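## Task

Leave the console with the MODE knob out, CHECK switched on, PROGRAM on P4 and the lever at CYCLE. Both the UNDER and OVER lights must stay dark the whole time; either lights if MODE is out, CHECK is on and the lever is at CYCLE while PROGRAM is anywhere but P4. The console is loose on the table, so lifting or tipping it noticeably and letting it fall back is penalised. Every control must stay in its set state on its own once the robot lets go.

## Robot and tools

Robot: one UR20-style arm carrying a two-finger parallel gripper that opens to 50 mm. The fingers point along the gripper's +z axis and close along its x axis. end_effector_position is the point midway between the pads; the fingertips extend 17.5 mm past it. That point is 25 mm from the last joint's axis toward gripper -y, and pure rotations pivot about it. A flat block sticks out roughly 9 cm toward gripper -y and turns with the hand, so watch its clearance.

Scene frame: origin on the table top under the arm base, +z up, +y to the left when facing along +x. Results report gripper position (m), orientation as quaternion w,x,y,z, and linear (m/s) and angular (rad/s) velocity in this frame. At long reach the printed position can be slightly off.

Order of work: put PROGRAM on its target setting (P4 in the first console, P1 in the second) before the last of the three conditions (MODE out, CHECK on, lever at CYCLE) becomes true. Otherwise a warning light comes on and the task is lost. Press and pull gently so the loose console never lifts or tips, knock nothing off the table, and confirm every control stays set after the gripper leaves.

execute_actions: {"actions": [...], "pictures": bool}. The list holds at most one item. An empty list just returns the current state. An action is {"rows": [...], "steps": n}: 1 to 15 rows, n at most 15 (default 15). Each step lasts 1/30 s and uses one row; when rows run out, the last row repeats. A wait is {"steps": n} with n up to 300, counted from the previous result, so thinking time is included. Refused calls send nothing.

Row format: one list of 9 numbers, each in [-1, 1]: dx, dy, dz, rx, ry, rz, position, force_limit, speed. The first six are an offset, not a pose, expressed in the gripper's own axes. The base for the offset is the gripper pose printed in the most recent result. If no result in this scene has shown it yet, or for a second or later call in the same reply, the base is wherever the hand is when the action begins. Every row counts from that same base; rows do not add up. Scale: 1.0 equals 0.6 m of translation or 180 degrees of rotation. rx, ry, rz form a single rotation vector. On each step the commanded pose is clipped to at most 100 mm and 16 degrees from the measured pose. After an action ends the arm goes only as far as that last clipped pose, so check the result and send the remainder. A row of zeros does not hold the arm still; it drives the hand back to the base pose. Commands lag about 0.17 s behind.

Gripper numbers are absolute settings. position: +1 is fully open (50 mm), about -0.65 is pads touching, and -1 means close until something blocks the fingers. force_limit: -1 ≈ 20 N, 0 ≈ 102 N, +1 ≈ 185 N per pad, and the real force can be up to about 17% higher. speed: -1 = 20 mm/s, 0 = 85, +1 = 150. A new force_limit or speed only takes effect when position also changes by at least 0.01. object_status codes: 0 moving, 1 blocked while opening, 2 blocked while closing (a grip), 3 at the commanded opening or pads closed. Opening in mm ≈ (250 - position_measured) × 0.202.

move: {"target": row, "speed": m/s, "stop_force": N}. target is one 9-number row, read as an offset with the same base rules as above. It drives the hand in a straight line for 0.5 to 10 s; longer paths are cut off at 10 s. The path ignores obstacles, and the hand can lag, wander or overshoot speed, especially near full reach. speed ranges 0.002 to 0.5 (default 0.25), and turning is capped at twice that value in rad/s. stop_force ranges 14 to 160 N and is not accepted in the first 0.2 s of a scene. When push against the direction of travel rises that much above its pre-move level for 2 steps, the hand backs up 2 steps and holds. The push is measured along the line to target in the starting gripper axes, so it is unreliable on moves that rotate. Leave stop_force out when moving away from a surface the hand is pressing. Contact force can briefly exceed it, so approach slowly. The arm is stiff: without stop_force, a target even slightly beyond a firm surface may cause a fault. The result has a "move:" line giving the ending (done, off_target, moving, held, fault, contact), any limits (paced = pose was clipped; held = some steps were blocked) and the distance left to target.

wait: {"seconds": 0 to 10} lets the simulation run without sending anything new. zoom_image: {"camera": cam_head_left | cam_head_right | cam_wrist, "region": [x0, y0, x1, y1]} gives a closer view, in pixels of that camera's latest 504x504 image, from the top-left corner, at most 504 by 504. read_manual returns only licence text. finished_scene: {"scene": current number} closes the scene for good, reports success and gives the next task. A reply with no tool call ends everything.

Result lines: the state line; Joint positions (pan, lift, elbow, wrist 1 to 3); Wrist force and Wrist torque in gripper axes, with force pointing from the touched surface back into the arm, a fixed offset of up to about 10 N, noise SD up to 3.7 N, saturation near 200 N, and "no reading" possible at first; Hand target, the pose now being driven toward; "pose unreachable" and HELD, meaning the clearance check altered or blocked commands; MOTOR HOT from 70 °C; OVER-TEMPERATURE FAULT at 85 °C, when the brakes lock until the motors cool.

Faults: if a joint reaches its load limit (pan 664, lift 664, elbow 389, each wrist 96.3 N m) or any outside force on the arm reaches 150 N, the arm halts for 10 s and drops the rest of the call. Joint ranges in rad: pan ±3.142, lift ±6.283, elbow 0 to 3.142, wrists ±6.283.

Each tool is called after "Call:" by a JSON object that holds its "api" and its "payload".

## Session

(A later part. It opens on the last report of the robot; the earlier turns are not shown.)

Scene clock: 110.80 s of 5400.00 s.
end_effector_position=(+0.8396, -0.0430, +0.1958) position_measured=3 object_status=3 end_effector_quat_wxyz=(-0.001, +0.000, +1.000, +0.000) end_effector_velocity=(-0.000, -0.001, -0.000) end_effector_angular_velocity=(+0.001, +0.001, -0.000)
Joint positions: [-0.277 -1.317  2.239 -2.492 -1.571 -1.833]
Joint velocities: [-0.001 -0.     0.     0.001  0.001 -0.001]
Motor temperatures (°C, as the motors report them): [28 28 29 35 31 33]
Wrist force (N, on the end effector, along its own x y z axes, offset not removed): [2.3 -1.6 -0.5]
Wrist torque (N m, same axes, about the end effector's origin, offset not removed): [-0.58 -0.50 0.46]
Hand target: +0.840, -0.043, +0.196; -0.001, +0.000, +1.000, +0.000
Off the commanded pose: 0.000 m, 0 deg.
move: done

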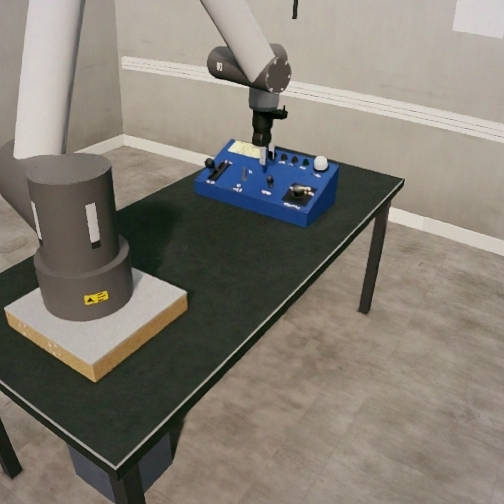

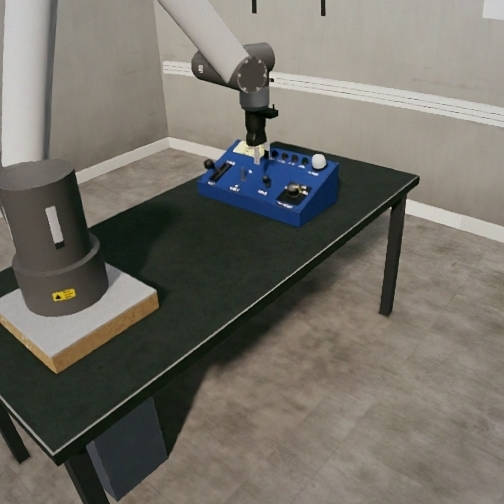

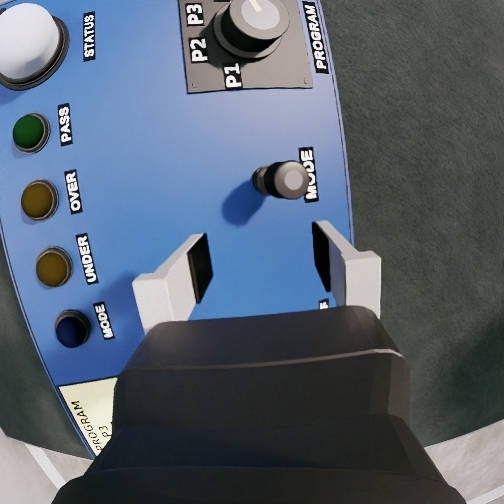

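Call:
{"api": "move", "payload": {"target": [0.051,-0.027,0.02,0,-0.111,0,1,0,0], "speed": 0.1}}

Scene clock: 118.83 s of 5400.00 s.
end_effector_position=(+0.8089, -0.0590, +0.1840) position_measured=3 object_status=3 end_effector_quat_wxyz=(+0.172, +0.001, +0.985, +0.000) end_effector_velocity=(-0.000, -0.000, -0.001) end_effector_angular_velocity=(+0.000, -0.007, -0.000)
Joint positions: [-0.359 -1.32   2.473 -3.051 -1.455 -1.895]
Joint velocities: [-0.002  0.002  0.004 -0.013  0.003 -0.001]
Motor temperatures (°C, as the motors report them): [28 28 29 35 31 33]
Wrist force (N, on the end effector, along its own x y z axes, offset not removed): [3.1 -1.7 -0.9]
Wrist torque (N m, same axes, about the end effector's origin, offset not removed): [-0.57 -0.60 0.44]
Hand target: +0.809, -0.059, +0.184; +0.173, +0.001, +0.985, +0.000
Off the commanded pose: 0.000 m, 0 deg.
After step 90, 2.93 s passed at rest.
move: done

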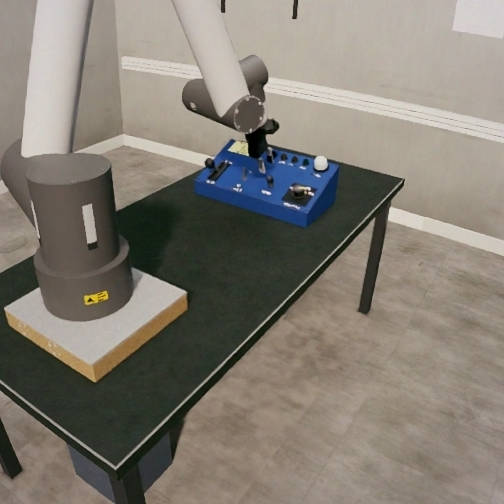

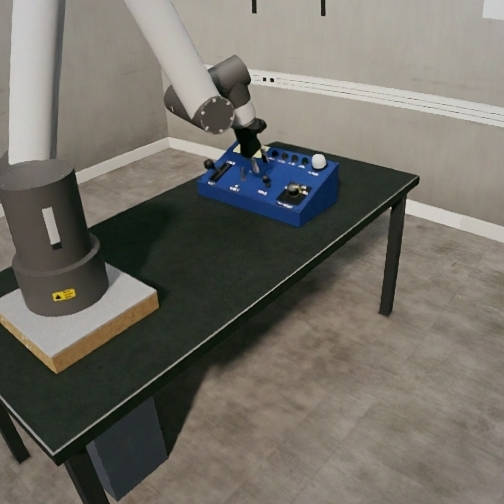

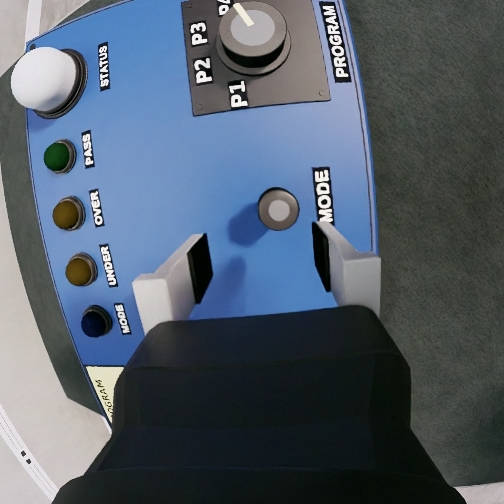

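Call:
{"api": "move", "payload": {"target": [0.016,0,0.06,0,0,0,1,0,0], "speed": 0.04}}

Scene clock: 122.20 s of 5400.00 s.
end_effector_position=(+0.8121, -0.0589, +0.1471) position_measured=3 object_status=3 end_effector_quat_wxyz=(+0.172, +0.001, +0.985, +0.000) end_effector_velocity=(+0.000, -0.000, -0.001) end_effector_angular_velocity=(+0.000, -0.000, +0.000)
Joint positions: [-0.358 -1.253  2.483 -3.128 -1.456 -1.894]
Joint velocities: [-0.     0.002  0.    -0.003  0.    -0.   ]
Motor temperatures (°C, as the motors report them): [28 28 29 35 31 33]
Wrist force (N, on the end effector, along its own x y z axes, offset not removed): [2.3 -2.5 -0.2]
Wrist torque (N m, same axes, about the end effector's origin, offset not removed): [-0.72 -0.38 0.51]
Hand target: +0.812, -0.059, +0.147; +0.172, +0.001, +0.985, +0.000
Off the commanded pose: 0.000 m, 0 deg.
move: done

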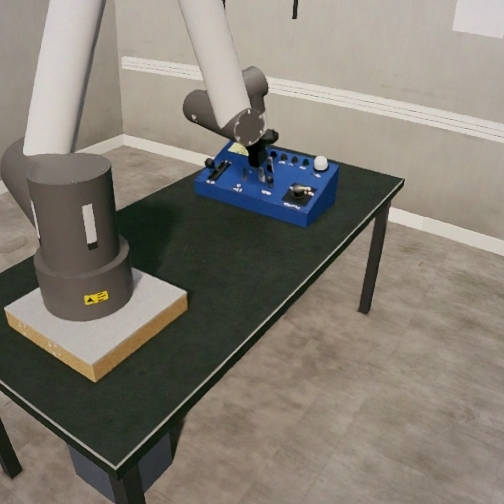

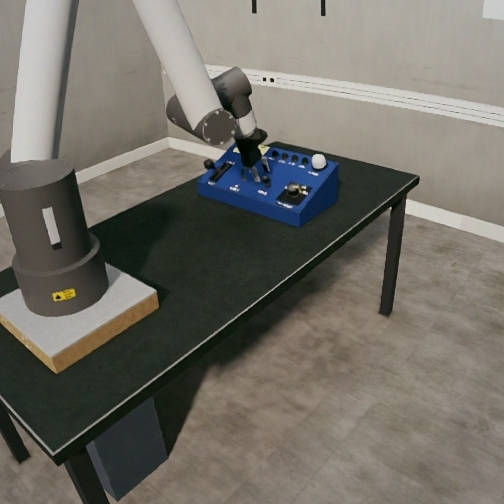

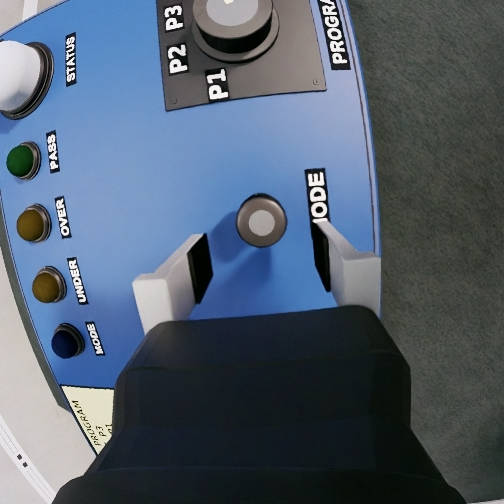

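Call:
{"api": "move", "payload": {"target": [0,-0.006,0.047,0,0,0,1,0,0], "speed": 0.02}}

Scene clock: 128.17 s of 5400.00 s.
end_effector_position=(+0.8216, -0.0625, +0.1207) position_measured=3 object_status=3 end_effector_quat_wxyz=(+0.172, +0.001, +0.985, +0.000) end_effector_velocity=(+0.000, -0.000, -0.002) end_effector_angular_velocity=(+0.000, +0.001, +0.000)
Joint positions: [-0.358 -1.2    2.478 -3.176 -1.456 -1.894]
Joint velocities: [-0.     0.003 -0.    -0.001 -0.    -0.   ]
Motor temperatures (°C, as the motors report them): [28 28 29 35 31 33]
Wrist force (N, on the end effector, along its own x y z axes, offset not removed): [3.8 -2.3 -1.3]
Wrist torque (N m, same axes, about the end effector's origin, offset not removed): [-0.70 -0.71 0.39]
Hand target: +0.822, -0.062, +0.121; +0.172, +0.001, +0.985, +0.000
Off the commanded pose: 0.000 m, 0 deg.
After step 90, 1.27 s passed at rest.
move: done

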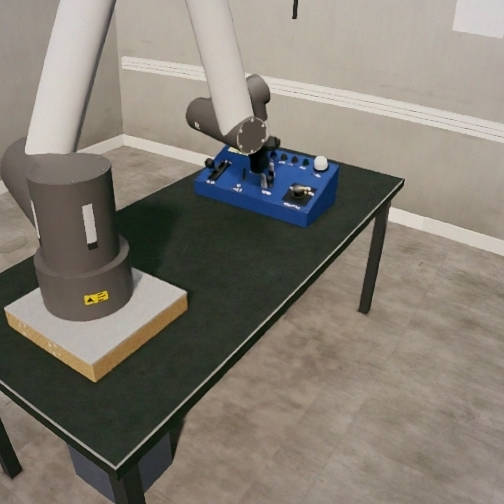

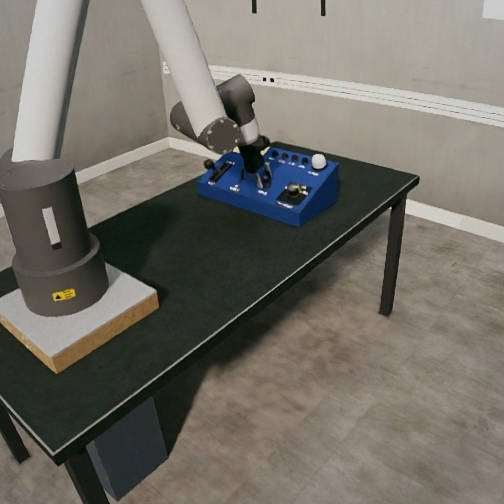

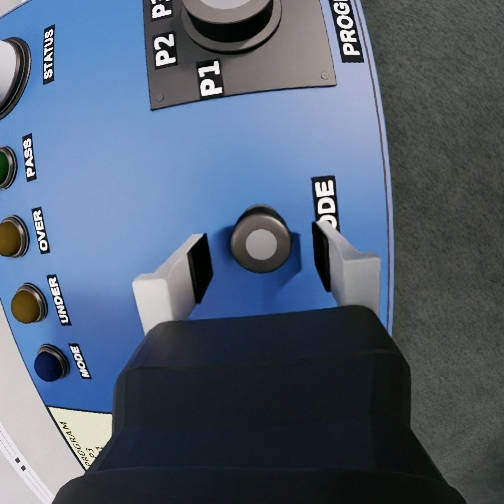

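Grip moderately.

Call:
{"api": "move", "payload": {"target": [0,0,0,0,0,0,-1,-0.3,0]}}

Call:
{"api": "move", "payload": {"target": [0,0,-0.012,0,0,0,-1,-0.3,0], "speed": 0.004, "stop_force": 28}}

Scene clock: 131.20 s of 5400.00 s.
end_effector_position=(+0.8216, -0.0625, +0.1206) position_measured=133 object_status=2 end_effector_quat_wxyz=(+0.172, +0.001, +0.985, +0.000) end_effector_velocity=(-0.000, +0.000, +0.000) end_effector_angular_velocity=(+0.000, -0.000, -0.000)
Joint positions: [-0.358 -1.2    2.478 -3.176 -1.456 -1.894]
Joint velocities: [-0. -0.  0.  0.  0.  0.]
Motor temperatures (°C, as the motors report them): [28 28 29 35 31 33]
Wrist force (N, on the end effector, along its own x y z axes, offset not removed): [23.1 -2.7 -0.1]
Wrist torque (N m, same axes, about the end effector's origin, offset not removed): [-0.44 -0.73 0.62]
Hand target: +0.822, -0.062, +0.121; +0.172, +0.001, +0.985, +0.000
Off the commanded pose: 0.000 m, 0 deg.
move: done

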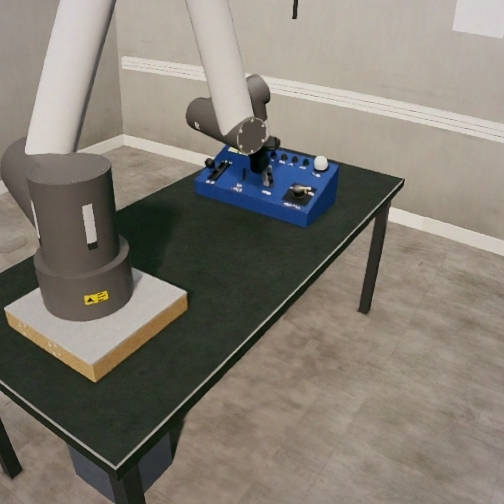

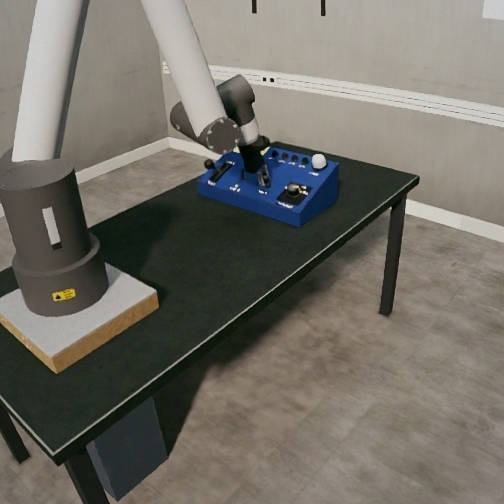

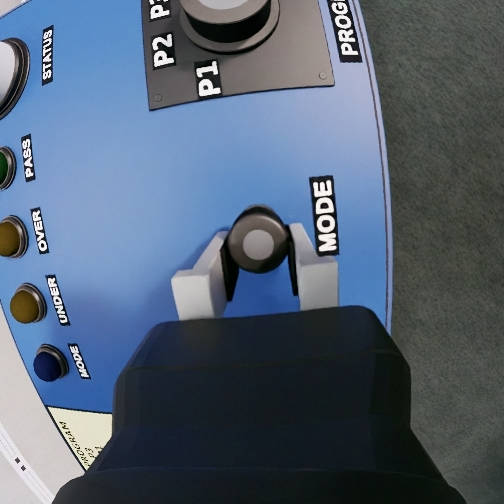

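Scene clock: 133.23 s of 5400.00 s.
end_effector_position=(+0.8191, -0.0625, +0.1273) position_measured=133 object_status=2 end_effector_quat_wxyz=(+0.172, +0.001, +0.985, +0.000) end_effector_velocity=(-0.000, -0.000, +0.000) end_effector_angular_velocity=(-0.000, +0.000, -0.000)
Joint positions: [-0.359 -1.214  2.479 -3.164 -1.455 -1.895]
Joint velocities: [ 0.    -0.001  0.     0.001 -0.    -0.   ]
Motor temperatures (°C, as the motors report them): [28 28 29 35 31 33]
Wrist force (N, on the end effector, along its own x y z axes, offset not removed): [29.2 -4.1 3.5]
Wrist torque (N m, same axes, about the end effector's origin, offset not removed): [-0.51 -0.50 0.67]
Hand target: +0.819, -0.062, +0.127; +0.172, +0.001, +0.985, +0.000
Off the commanded pose: 0.000 m, 0 deg.
move: done

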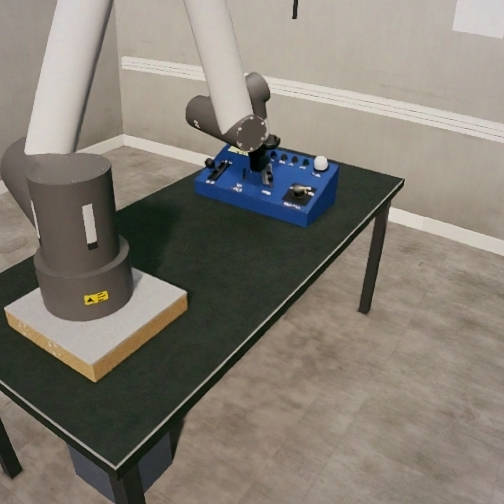

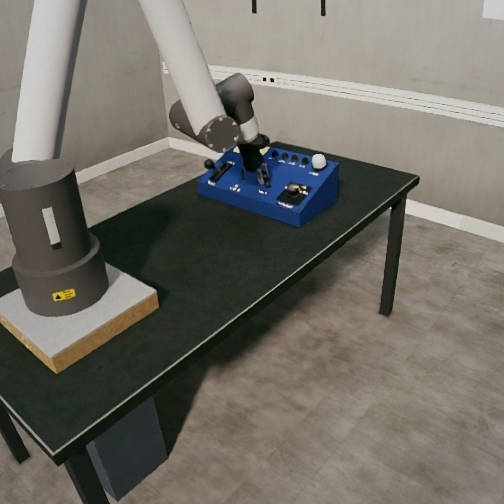

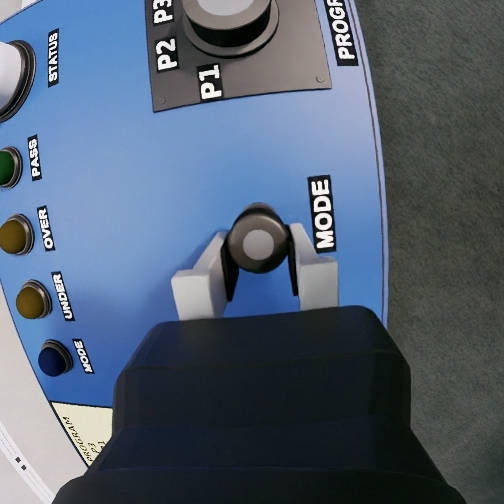

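Call:
{"api": "move", "payload": {"target": [0.003,0,-0.015,0,0,0,-1,-0.3,0], "speed": 0.004, "stop_force": 25}}

Scene clock: 139.00 s of 5400.00 s.
end_effector_position=(+0.8147, -0.0625, +0.1341) position_measured=133 object_status=2 end_effector_quat_wxyz=(+0.172, +0.001, +0.985, +0.000) end_effector_velocity=(+0.001, -0.000, -0.000) end_effector_angular_velocity=(+0.000, -0.001, -0.000)
Joint positions: [-0.361 -1.229  2.483 -3.152 -1.455 -1.897]
Joint velocities: [-0.     0.002 -0.    -0.003  0.     0.001]
Motor temperatures (°C, as the motors report them): [28 28 29 35 31 33]
Wrist force (N, on the end effector, along its own x y z axes, offset not removed): [-1.2 -0.2 4.4]
Wrist torque (N m, same axes, about the end effector's origin, offset not removed): [-0.71 -0.91 0.37]
Hand target: +0.815, -0.062, +0.134; +0.172, +0.001, +0.985, +0.000
Off the commanded pose: 0.001 m, 0 deg.
After step 90, 0.37 s passed at rest.
move: contact

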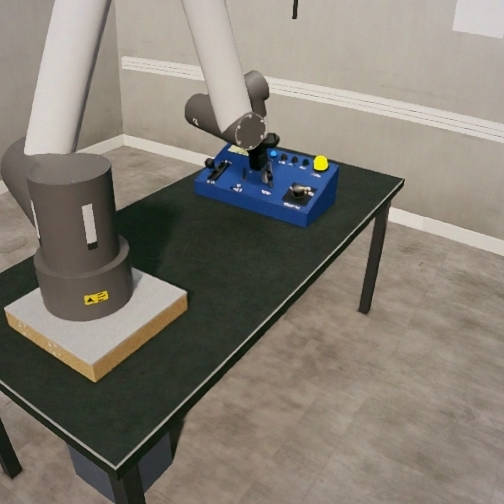

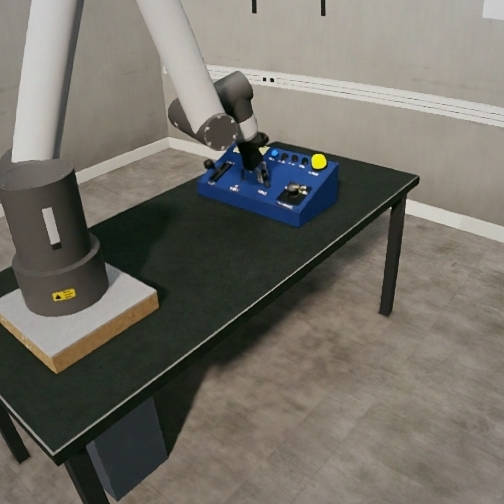

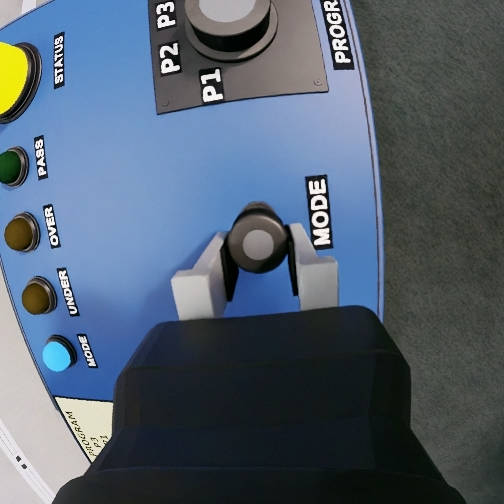

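Call:
{"api": "move", "payload": {"target": [0,0,0,0,0,0,1,0,0]}}

Call:
{"api": "move", "payload": {"target": [0,0,-0.11,0,0,0,1,0,0], "speed": 0.08}}

Call:
{"api": "move", "payload": {"target": [0,0.195,0,0,0,0,1,0,0], "speed": 0.15}}

Scene clock: 142.97 s of 5400.00 s.
end_effector_position=(+0.8147, -0.0624, +0.1341) position_measured=3 object_status=3 end_effector_quat_wxyz=(+0.172, +0.001, +0.985, +0.001) end_effector_velocity=(-0.001, +0.000, -0.000) end_effector_angular_velocity=(+0.001, +0.002, +0.000)
Joint positions: [-0.361 -1.229  2.483 -3.152 -1.455 -1.897]
Joint velocities: [ 0.    -0.001  0.     0.002  0.    -0.   ]
Motor temperatures (°C, as the motors report them): [28 28 29 35 31 33]
Wrist force (N, on the end effector, along its own x y z axes, offset not removed): [2.1 -0.9 0.2]
Wrist torque (N m, same axes, about the end effector's origin, offset not removed): [-0.44 -0.35 0.45]
Hand target: +0.815, -0.062, +0.134; +0.172, +0.001, +0.985, +0.000
Off the commanded pose: 0.000 m, 0 deg.
After step 90, 0.27 s passed at rest.
move: done

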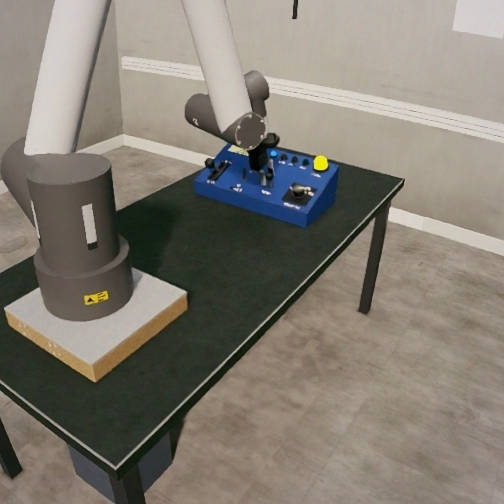

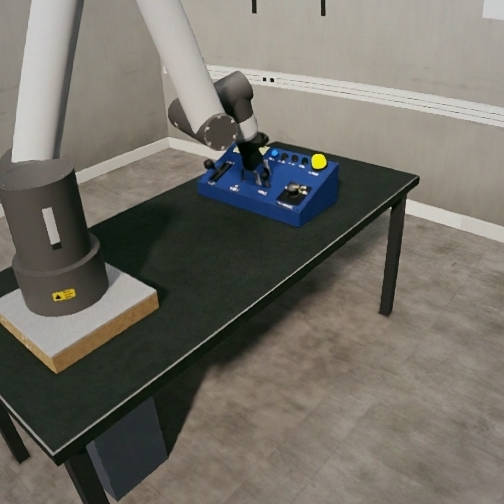

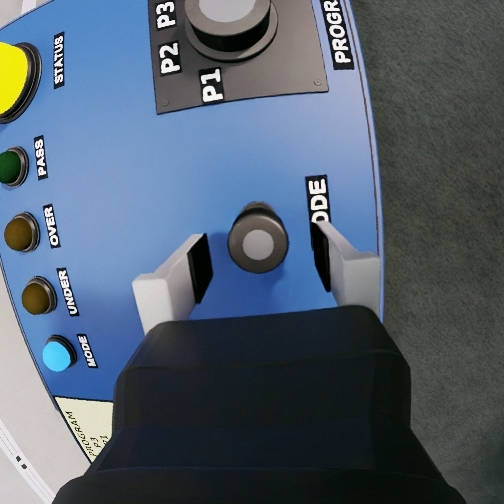

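Scene clock: 144.20 s of 5400.00 s.
end_effector_position=(+0.7923, -0.0625, +0.1959) position_measured=3 object_status=3 end_effector_quat_wxyz=(+0.172, +0.001, +0.985, +0.001) end_effector_velocity=(-0.001, +0.000, +0.001) end_effector_angular_velocity=(+0.000, +0.001, -0.000)
Joint positions: [-0.373 -1.355  2.49  -3.031 -1.451 -1.908]
Joint velocities: [-0.    -0.002  0.     0.003 -0.     0.   ]
Motor temperatures (°C, as the motors report them): [28 28 29 35 31 33]
Wrist force (N, on the end effector, along its own x y z axes, offset not removed): [1.5 -2.4 -0.6]
Wrist torque (N m, same axes, about the end effector's origin, offset not removed): [-0.68 -0.24 0.50]
Hand target: +0.792, -0.063, +0.196; +0.172, +0.001, +0.985, +0.001
Off the commanded pose: 0.000 m, 0 deg.
move: done

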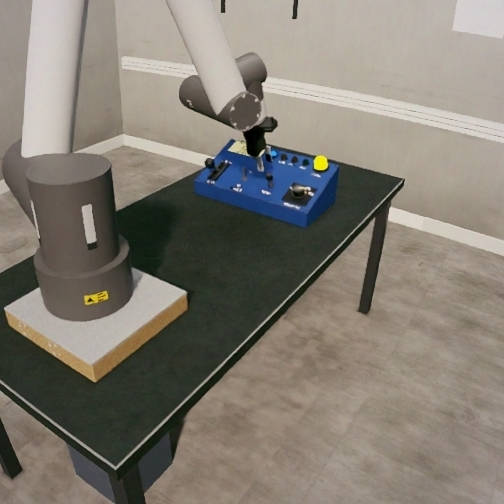

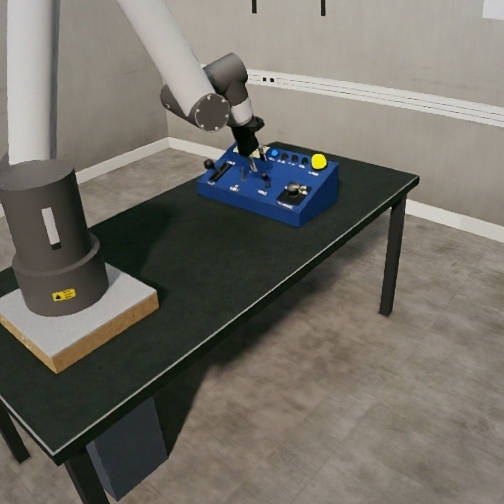

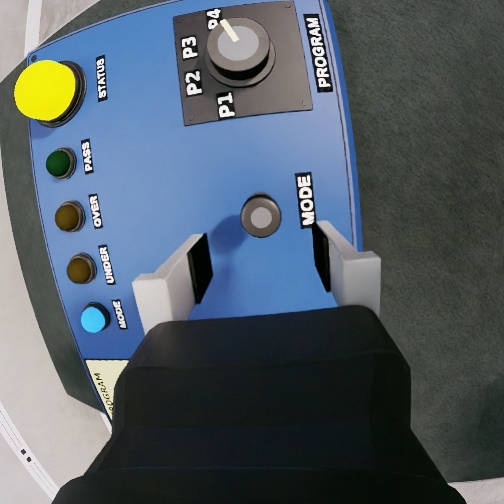

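Scene clock: 145.47 s of 5400.00 s.
end_effector_position=(+0.7922, +0.0542, +0.1961) position_measured=3 object_status=3 end_effector_quat_wxyz=(+0.172, +0.001, +0.985, +0.000) end_effector_velocity=(-0.000, +0.001, -0.000) end_effector_angular_velocity=(+0.000, +0.001, -0.000)
Joint positions: [-0.199 -1.348  2.485 -3.049 -1.508 -1.743]
Joint velocities: [ 0.002  0.    -0.     0.001 -0.     0.002]
Motor temperatures (°C, as the motors report them): [28 28 29 35 31 33]
Wrist force (N, on the end effector, along its own x y z axes, offset not removed): [4.0 -4.2 -1.7]
Wrist torque (N m, same axes, about the end effector's origin, offset not removed): [-1.15 -0.73 0.38]
Hand target: +0.792, +0.054, +0.196; +0.172, +0.001, +0.985, +0.000
Off the commanded pose: 0.000 m, 0 deg.
move: done

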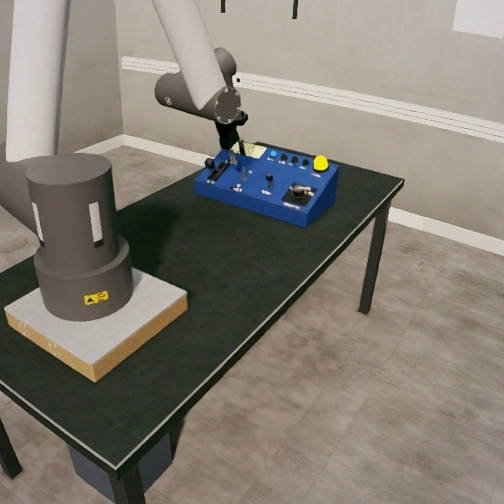

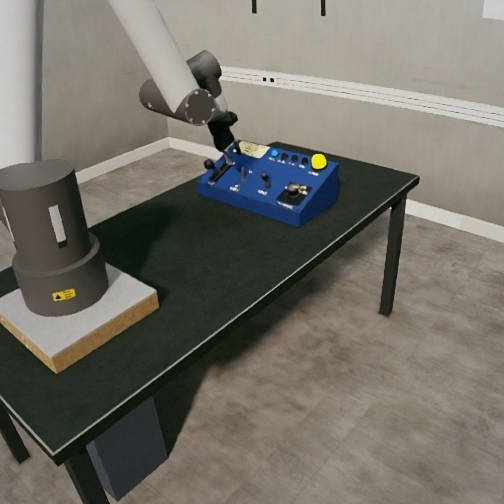

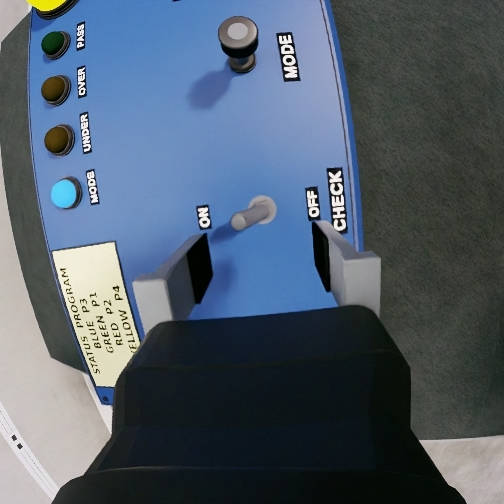

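Call:
{"api": "move", "payload": {"target": [0.03,0.17,-0.1,0,0,0,1,0,0], "speed": 0.15}}

Scene clock: 150.40 s of 5400.00 s.
end_effector_position=(+0.7550, +0.1558, +0.2464) position_measured=3 object_status=3 end_effector_quat_wxyz=(+0.172, +0.001, +0.985, +0.000) end_effector_velocity=(-0.001, +0.001, +0.000) end_effector_angular_velocity=(-0.000, +0.001, -0.000)
Joint positions: [-0.046 -1.446  2.481 -2.952 -1.56  -1.599]
Joint velocities: [ 0.002 -0.001 -0.     0.003 -0.001  0.002]
Motor temperatures (°C, as the motors report them): [28 28 29 35 31 33]
Wrist force (N, on the end effector, along its own x y z axes, offset not removed): [1.9 -2.8 -1.3]
Wrist torque (N m, same axes, about the end effector's origin, offset not removed): [-0.82 -0.36 0.44]
Hand target: +0.755, +0.156, +0.246; +0.172, +0.001, +0.985, +0.000
Off the commanded pose: 0.000 m, 0 deg.
After step 90, 0.67 s passed at rest.
move: done

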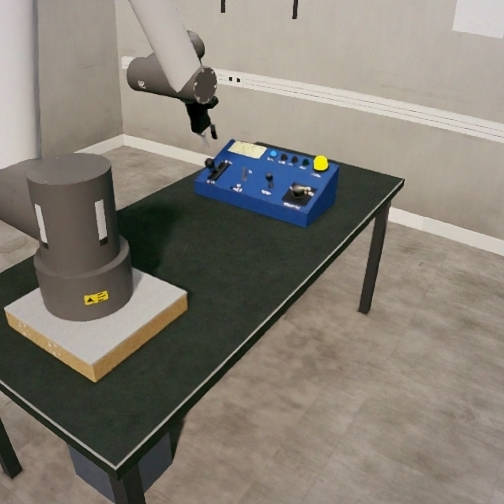

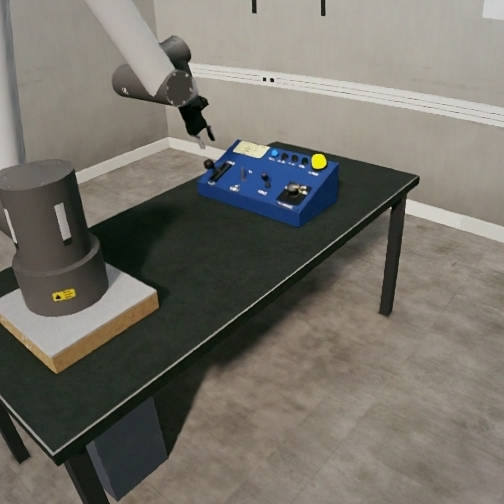

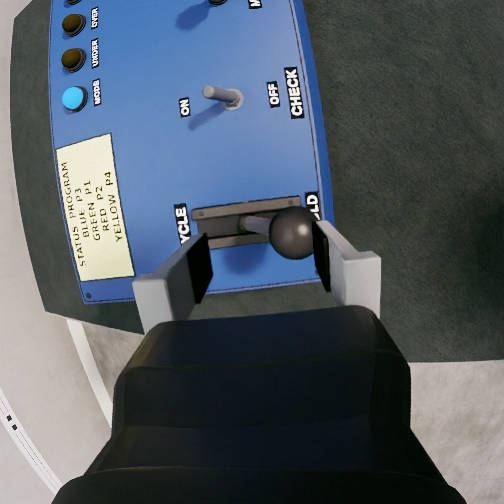

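Call:
{"api": "move", "payload": {"target": [0.042,0.015,0.11,0,0,0,1,0,0], "speed": 0.05}}

Scene clock: 156.37 s of 5400.00 s.
end_effector_position=(+0.7536, +0.1649, +0.1761) position_measured=3 object_status=3 end_effector_quat_wxyz=(+0.172, +0.001, +0.985, +0.000) end_effector_velocity=(+0.000, +0.000, -0.001) end_effector_angular_velocity=(+0.001, -0.001, -0.000)
Joint positions: [-0.032 -1.323  2.515 -3.11  -1.565 -1.586]
Joint velocities: [ 0.     0.002  0.    -0.003  0.001  0.001]
Motor temperatures (°C, as the motors report them): [28 28 29 35 31 33]
Wrist force (N, on the end effector, along its own x y z axes, offset not removed): [1.5 -1.3 -1.9]
Wrist torque (N m, same axes, about the end effector's origin, offset not removed): [-0.53 -0.24 0.51]
Hand target: +0.754, +0.165, +0.176; +0.172, +0.001, +0.985, +0.000
Off the commanded pose: 0.000 m, 0 deg.
After step 90, 1.17 s passed at rest.
move: done

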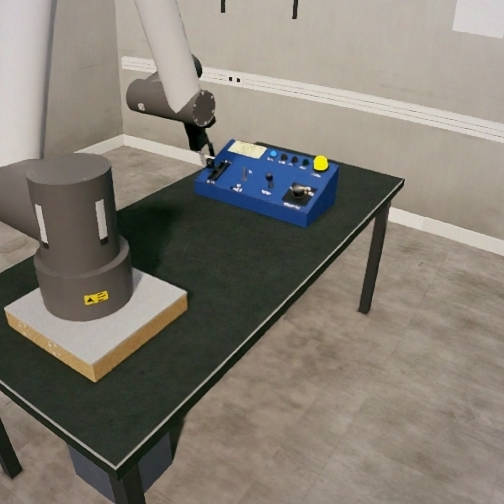

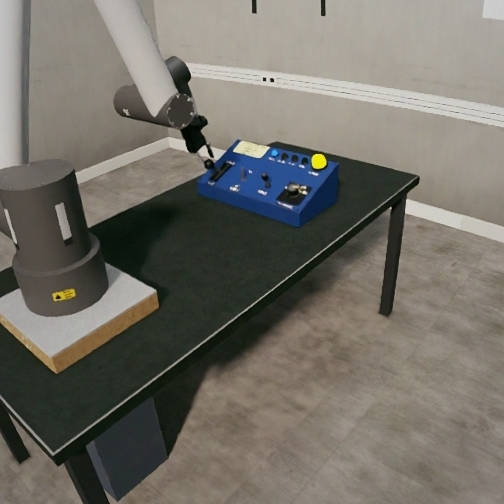

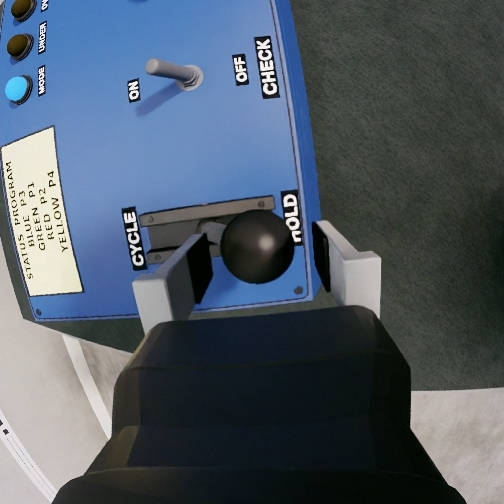

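Call:
{"api": "move", "payload": {"target": [0,0,0.04,0,0,0,1,0,0], "speed": 0.02, "stop_force": 15}}

Scene clock: 160.30 s of 5400.00 s.
end_effector_position=(+0.7616, +0.1649, +0.1536) position_measured=3 object_status=3 end_effector_quat_wxyz=(+0.172, +0.001, +0.985, +0.000) end_effector_velocity=(+0.000, +0.000, -0.001) end_effector_angular_velocity=(+0.001, -0.001, -0.000)
Joint positions: [-0.032 -1.275  2.514 -3.155 -1.565 -1.586]
Joint velocities: [ 0.     0.002 -0.    -0.003  0.     0.001]
Motor temperatures (°C, as the motors report them): [28 28 29 35 31 33]
Wrist force (N, on the end effector, along its own x y z axes, offset not removed): [3.0 -1.2 -3.5]
Wrist torque (N m, same axes, about the end effector's origin, offset not removed): [-0.50 -0.57 0.45]
Hand target: +0.762, +0.165, +0.154; +0.172, +0.001, +0.985, +0.000
Off the commanded pose: 0.000 m, 0 deg.
move: done

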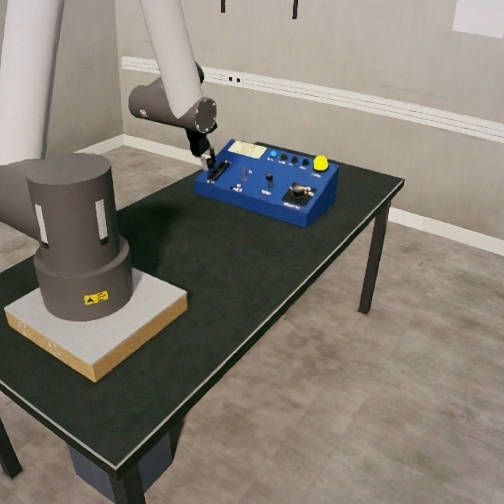

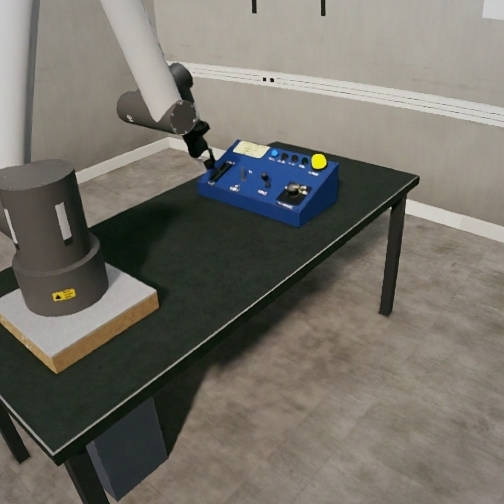

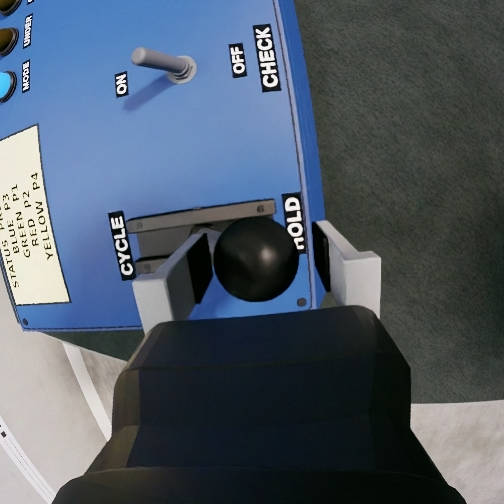

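Call:
{"api": "move", "payload": {"target": [-0.115,0,0,0,0,0,1,0,0], "speed": 0.01, "stop_force": 25}}

Scene clock: 170.13 s of 5400.00 s.
end_effector_position=(+0.8265, +0.1649, +0.1769) position_measured=3 object_status=3 end_effector_quat_wxyz=(+0.172, +0.001, +0.985, +0.000) end_effector_velocity=(+0.001, -0.000, +0.000) end_effector_angular_velocity=(-0.001, +0.000, -0.000)
Joint positions: [-0.03  -1.271  2.418 -3.064 -1.565 -1.584]
Joint velocities: [ 0.     0.    -0.002  0.002 -0.001  0.   ]
Motor temperatures (°C, as the motors report them): [28 28 29 35 31 33]
Wrist force (N, on the end effector, along its own x y z axes, offset not removed): [-1.4 -1.4 3.4]
Wrist torque (N m, same axes, about the end effector's origin, offset not removed): [-0.48 -0.64 0.47]
Hand target: +0.827, +0.165, +0.177; +0.172, +0.001, +0.985, +0.000
Off the commanded pose: 0.000 m, 0 deg.
move: done

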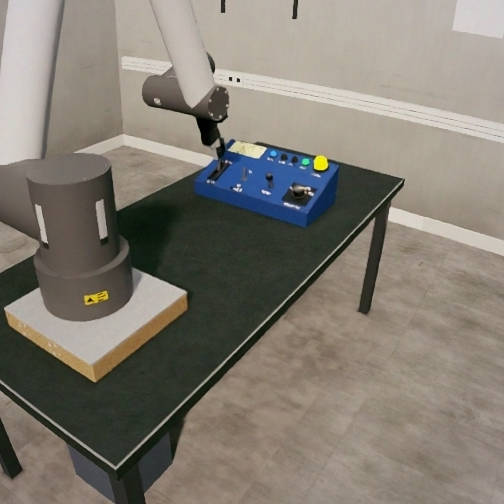

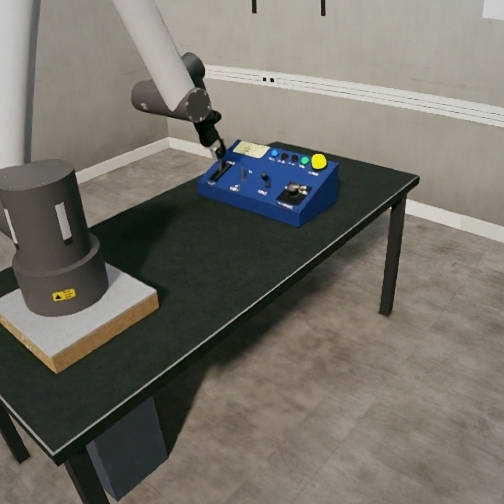

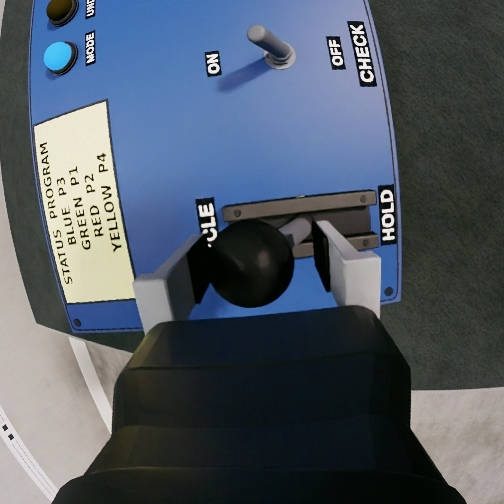

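PASS is lit green. Retreat.

Call:
{"api": "move", "payload": {"target": [-0.008,0,-0.12,0,0,0,1,0,0], "speed": 0.08}}

Scene clock: 174.20 s of 5400.00 s.
end_effector_position=(+0.8067, +0.1648, +0.2460) position_measured=3 object_status=3 end_effector_quat_wxyz=(+0.172, +0.001, +0.985, +0.000) end_effector_velocity=(-0.000, -0.001, +0.001) end_effector_angular_velocity=(-0.001, -0.000, -0.001)
Joint positions: [-0.031 -1.394  2.412 -2.935 -1.565 -1.585]
Joint velocities: [-0.    -0.002 -0.     0.002 -0.001 -0.   ]
Motor temperatures (°C, as the motors report them): [28 28 29 35 31 33]
Wrist force (N, on the end effector, along its own x y z axes, offset not removed): [1.8 -0.7 -1.3]
Wrist torque (N m, same axes, about the end effector's origin, offset not removed): [-0.38 -0.37 0.45]
Hand target: +0.807, +0.165, +0.246; +0.172, +0.001, +0.985, +0.000
Off the commanded pose: 0.000 m, 0 deg.
move: done

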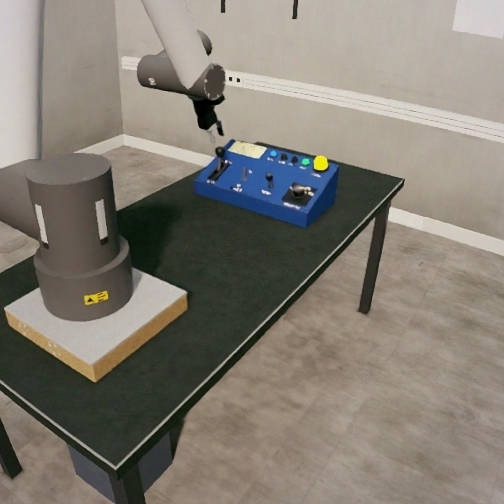

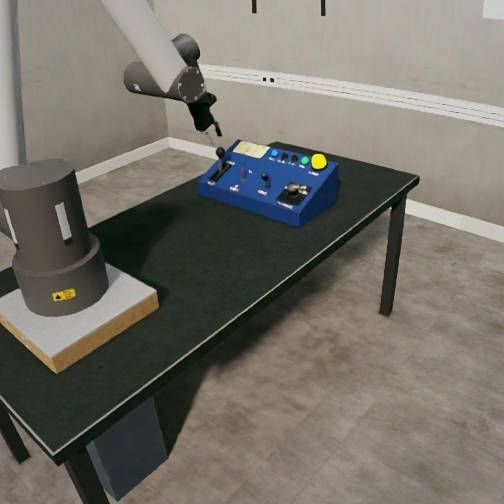

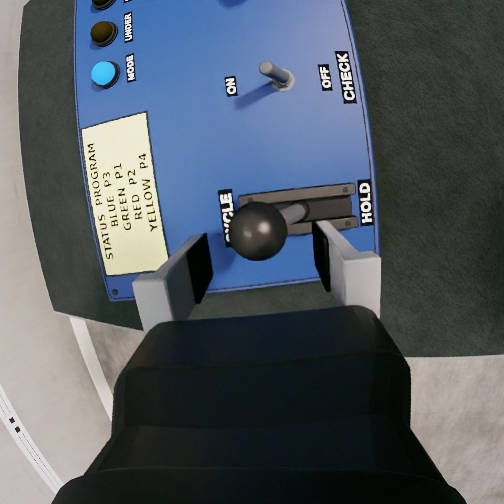

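Call:
{"api": "finished_scene", "payload": {"scene": 1}}

The scene is finished: the task was done.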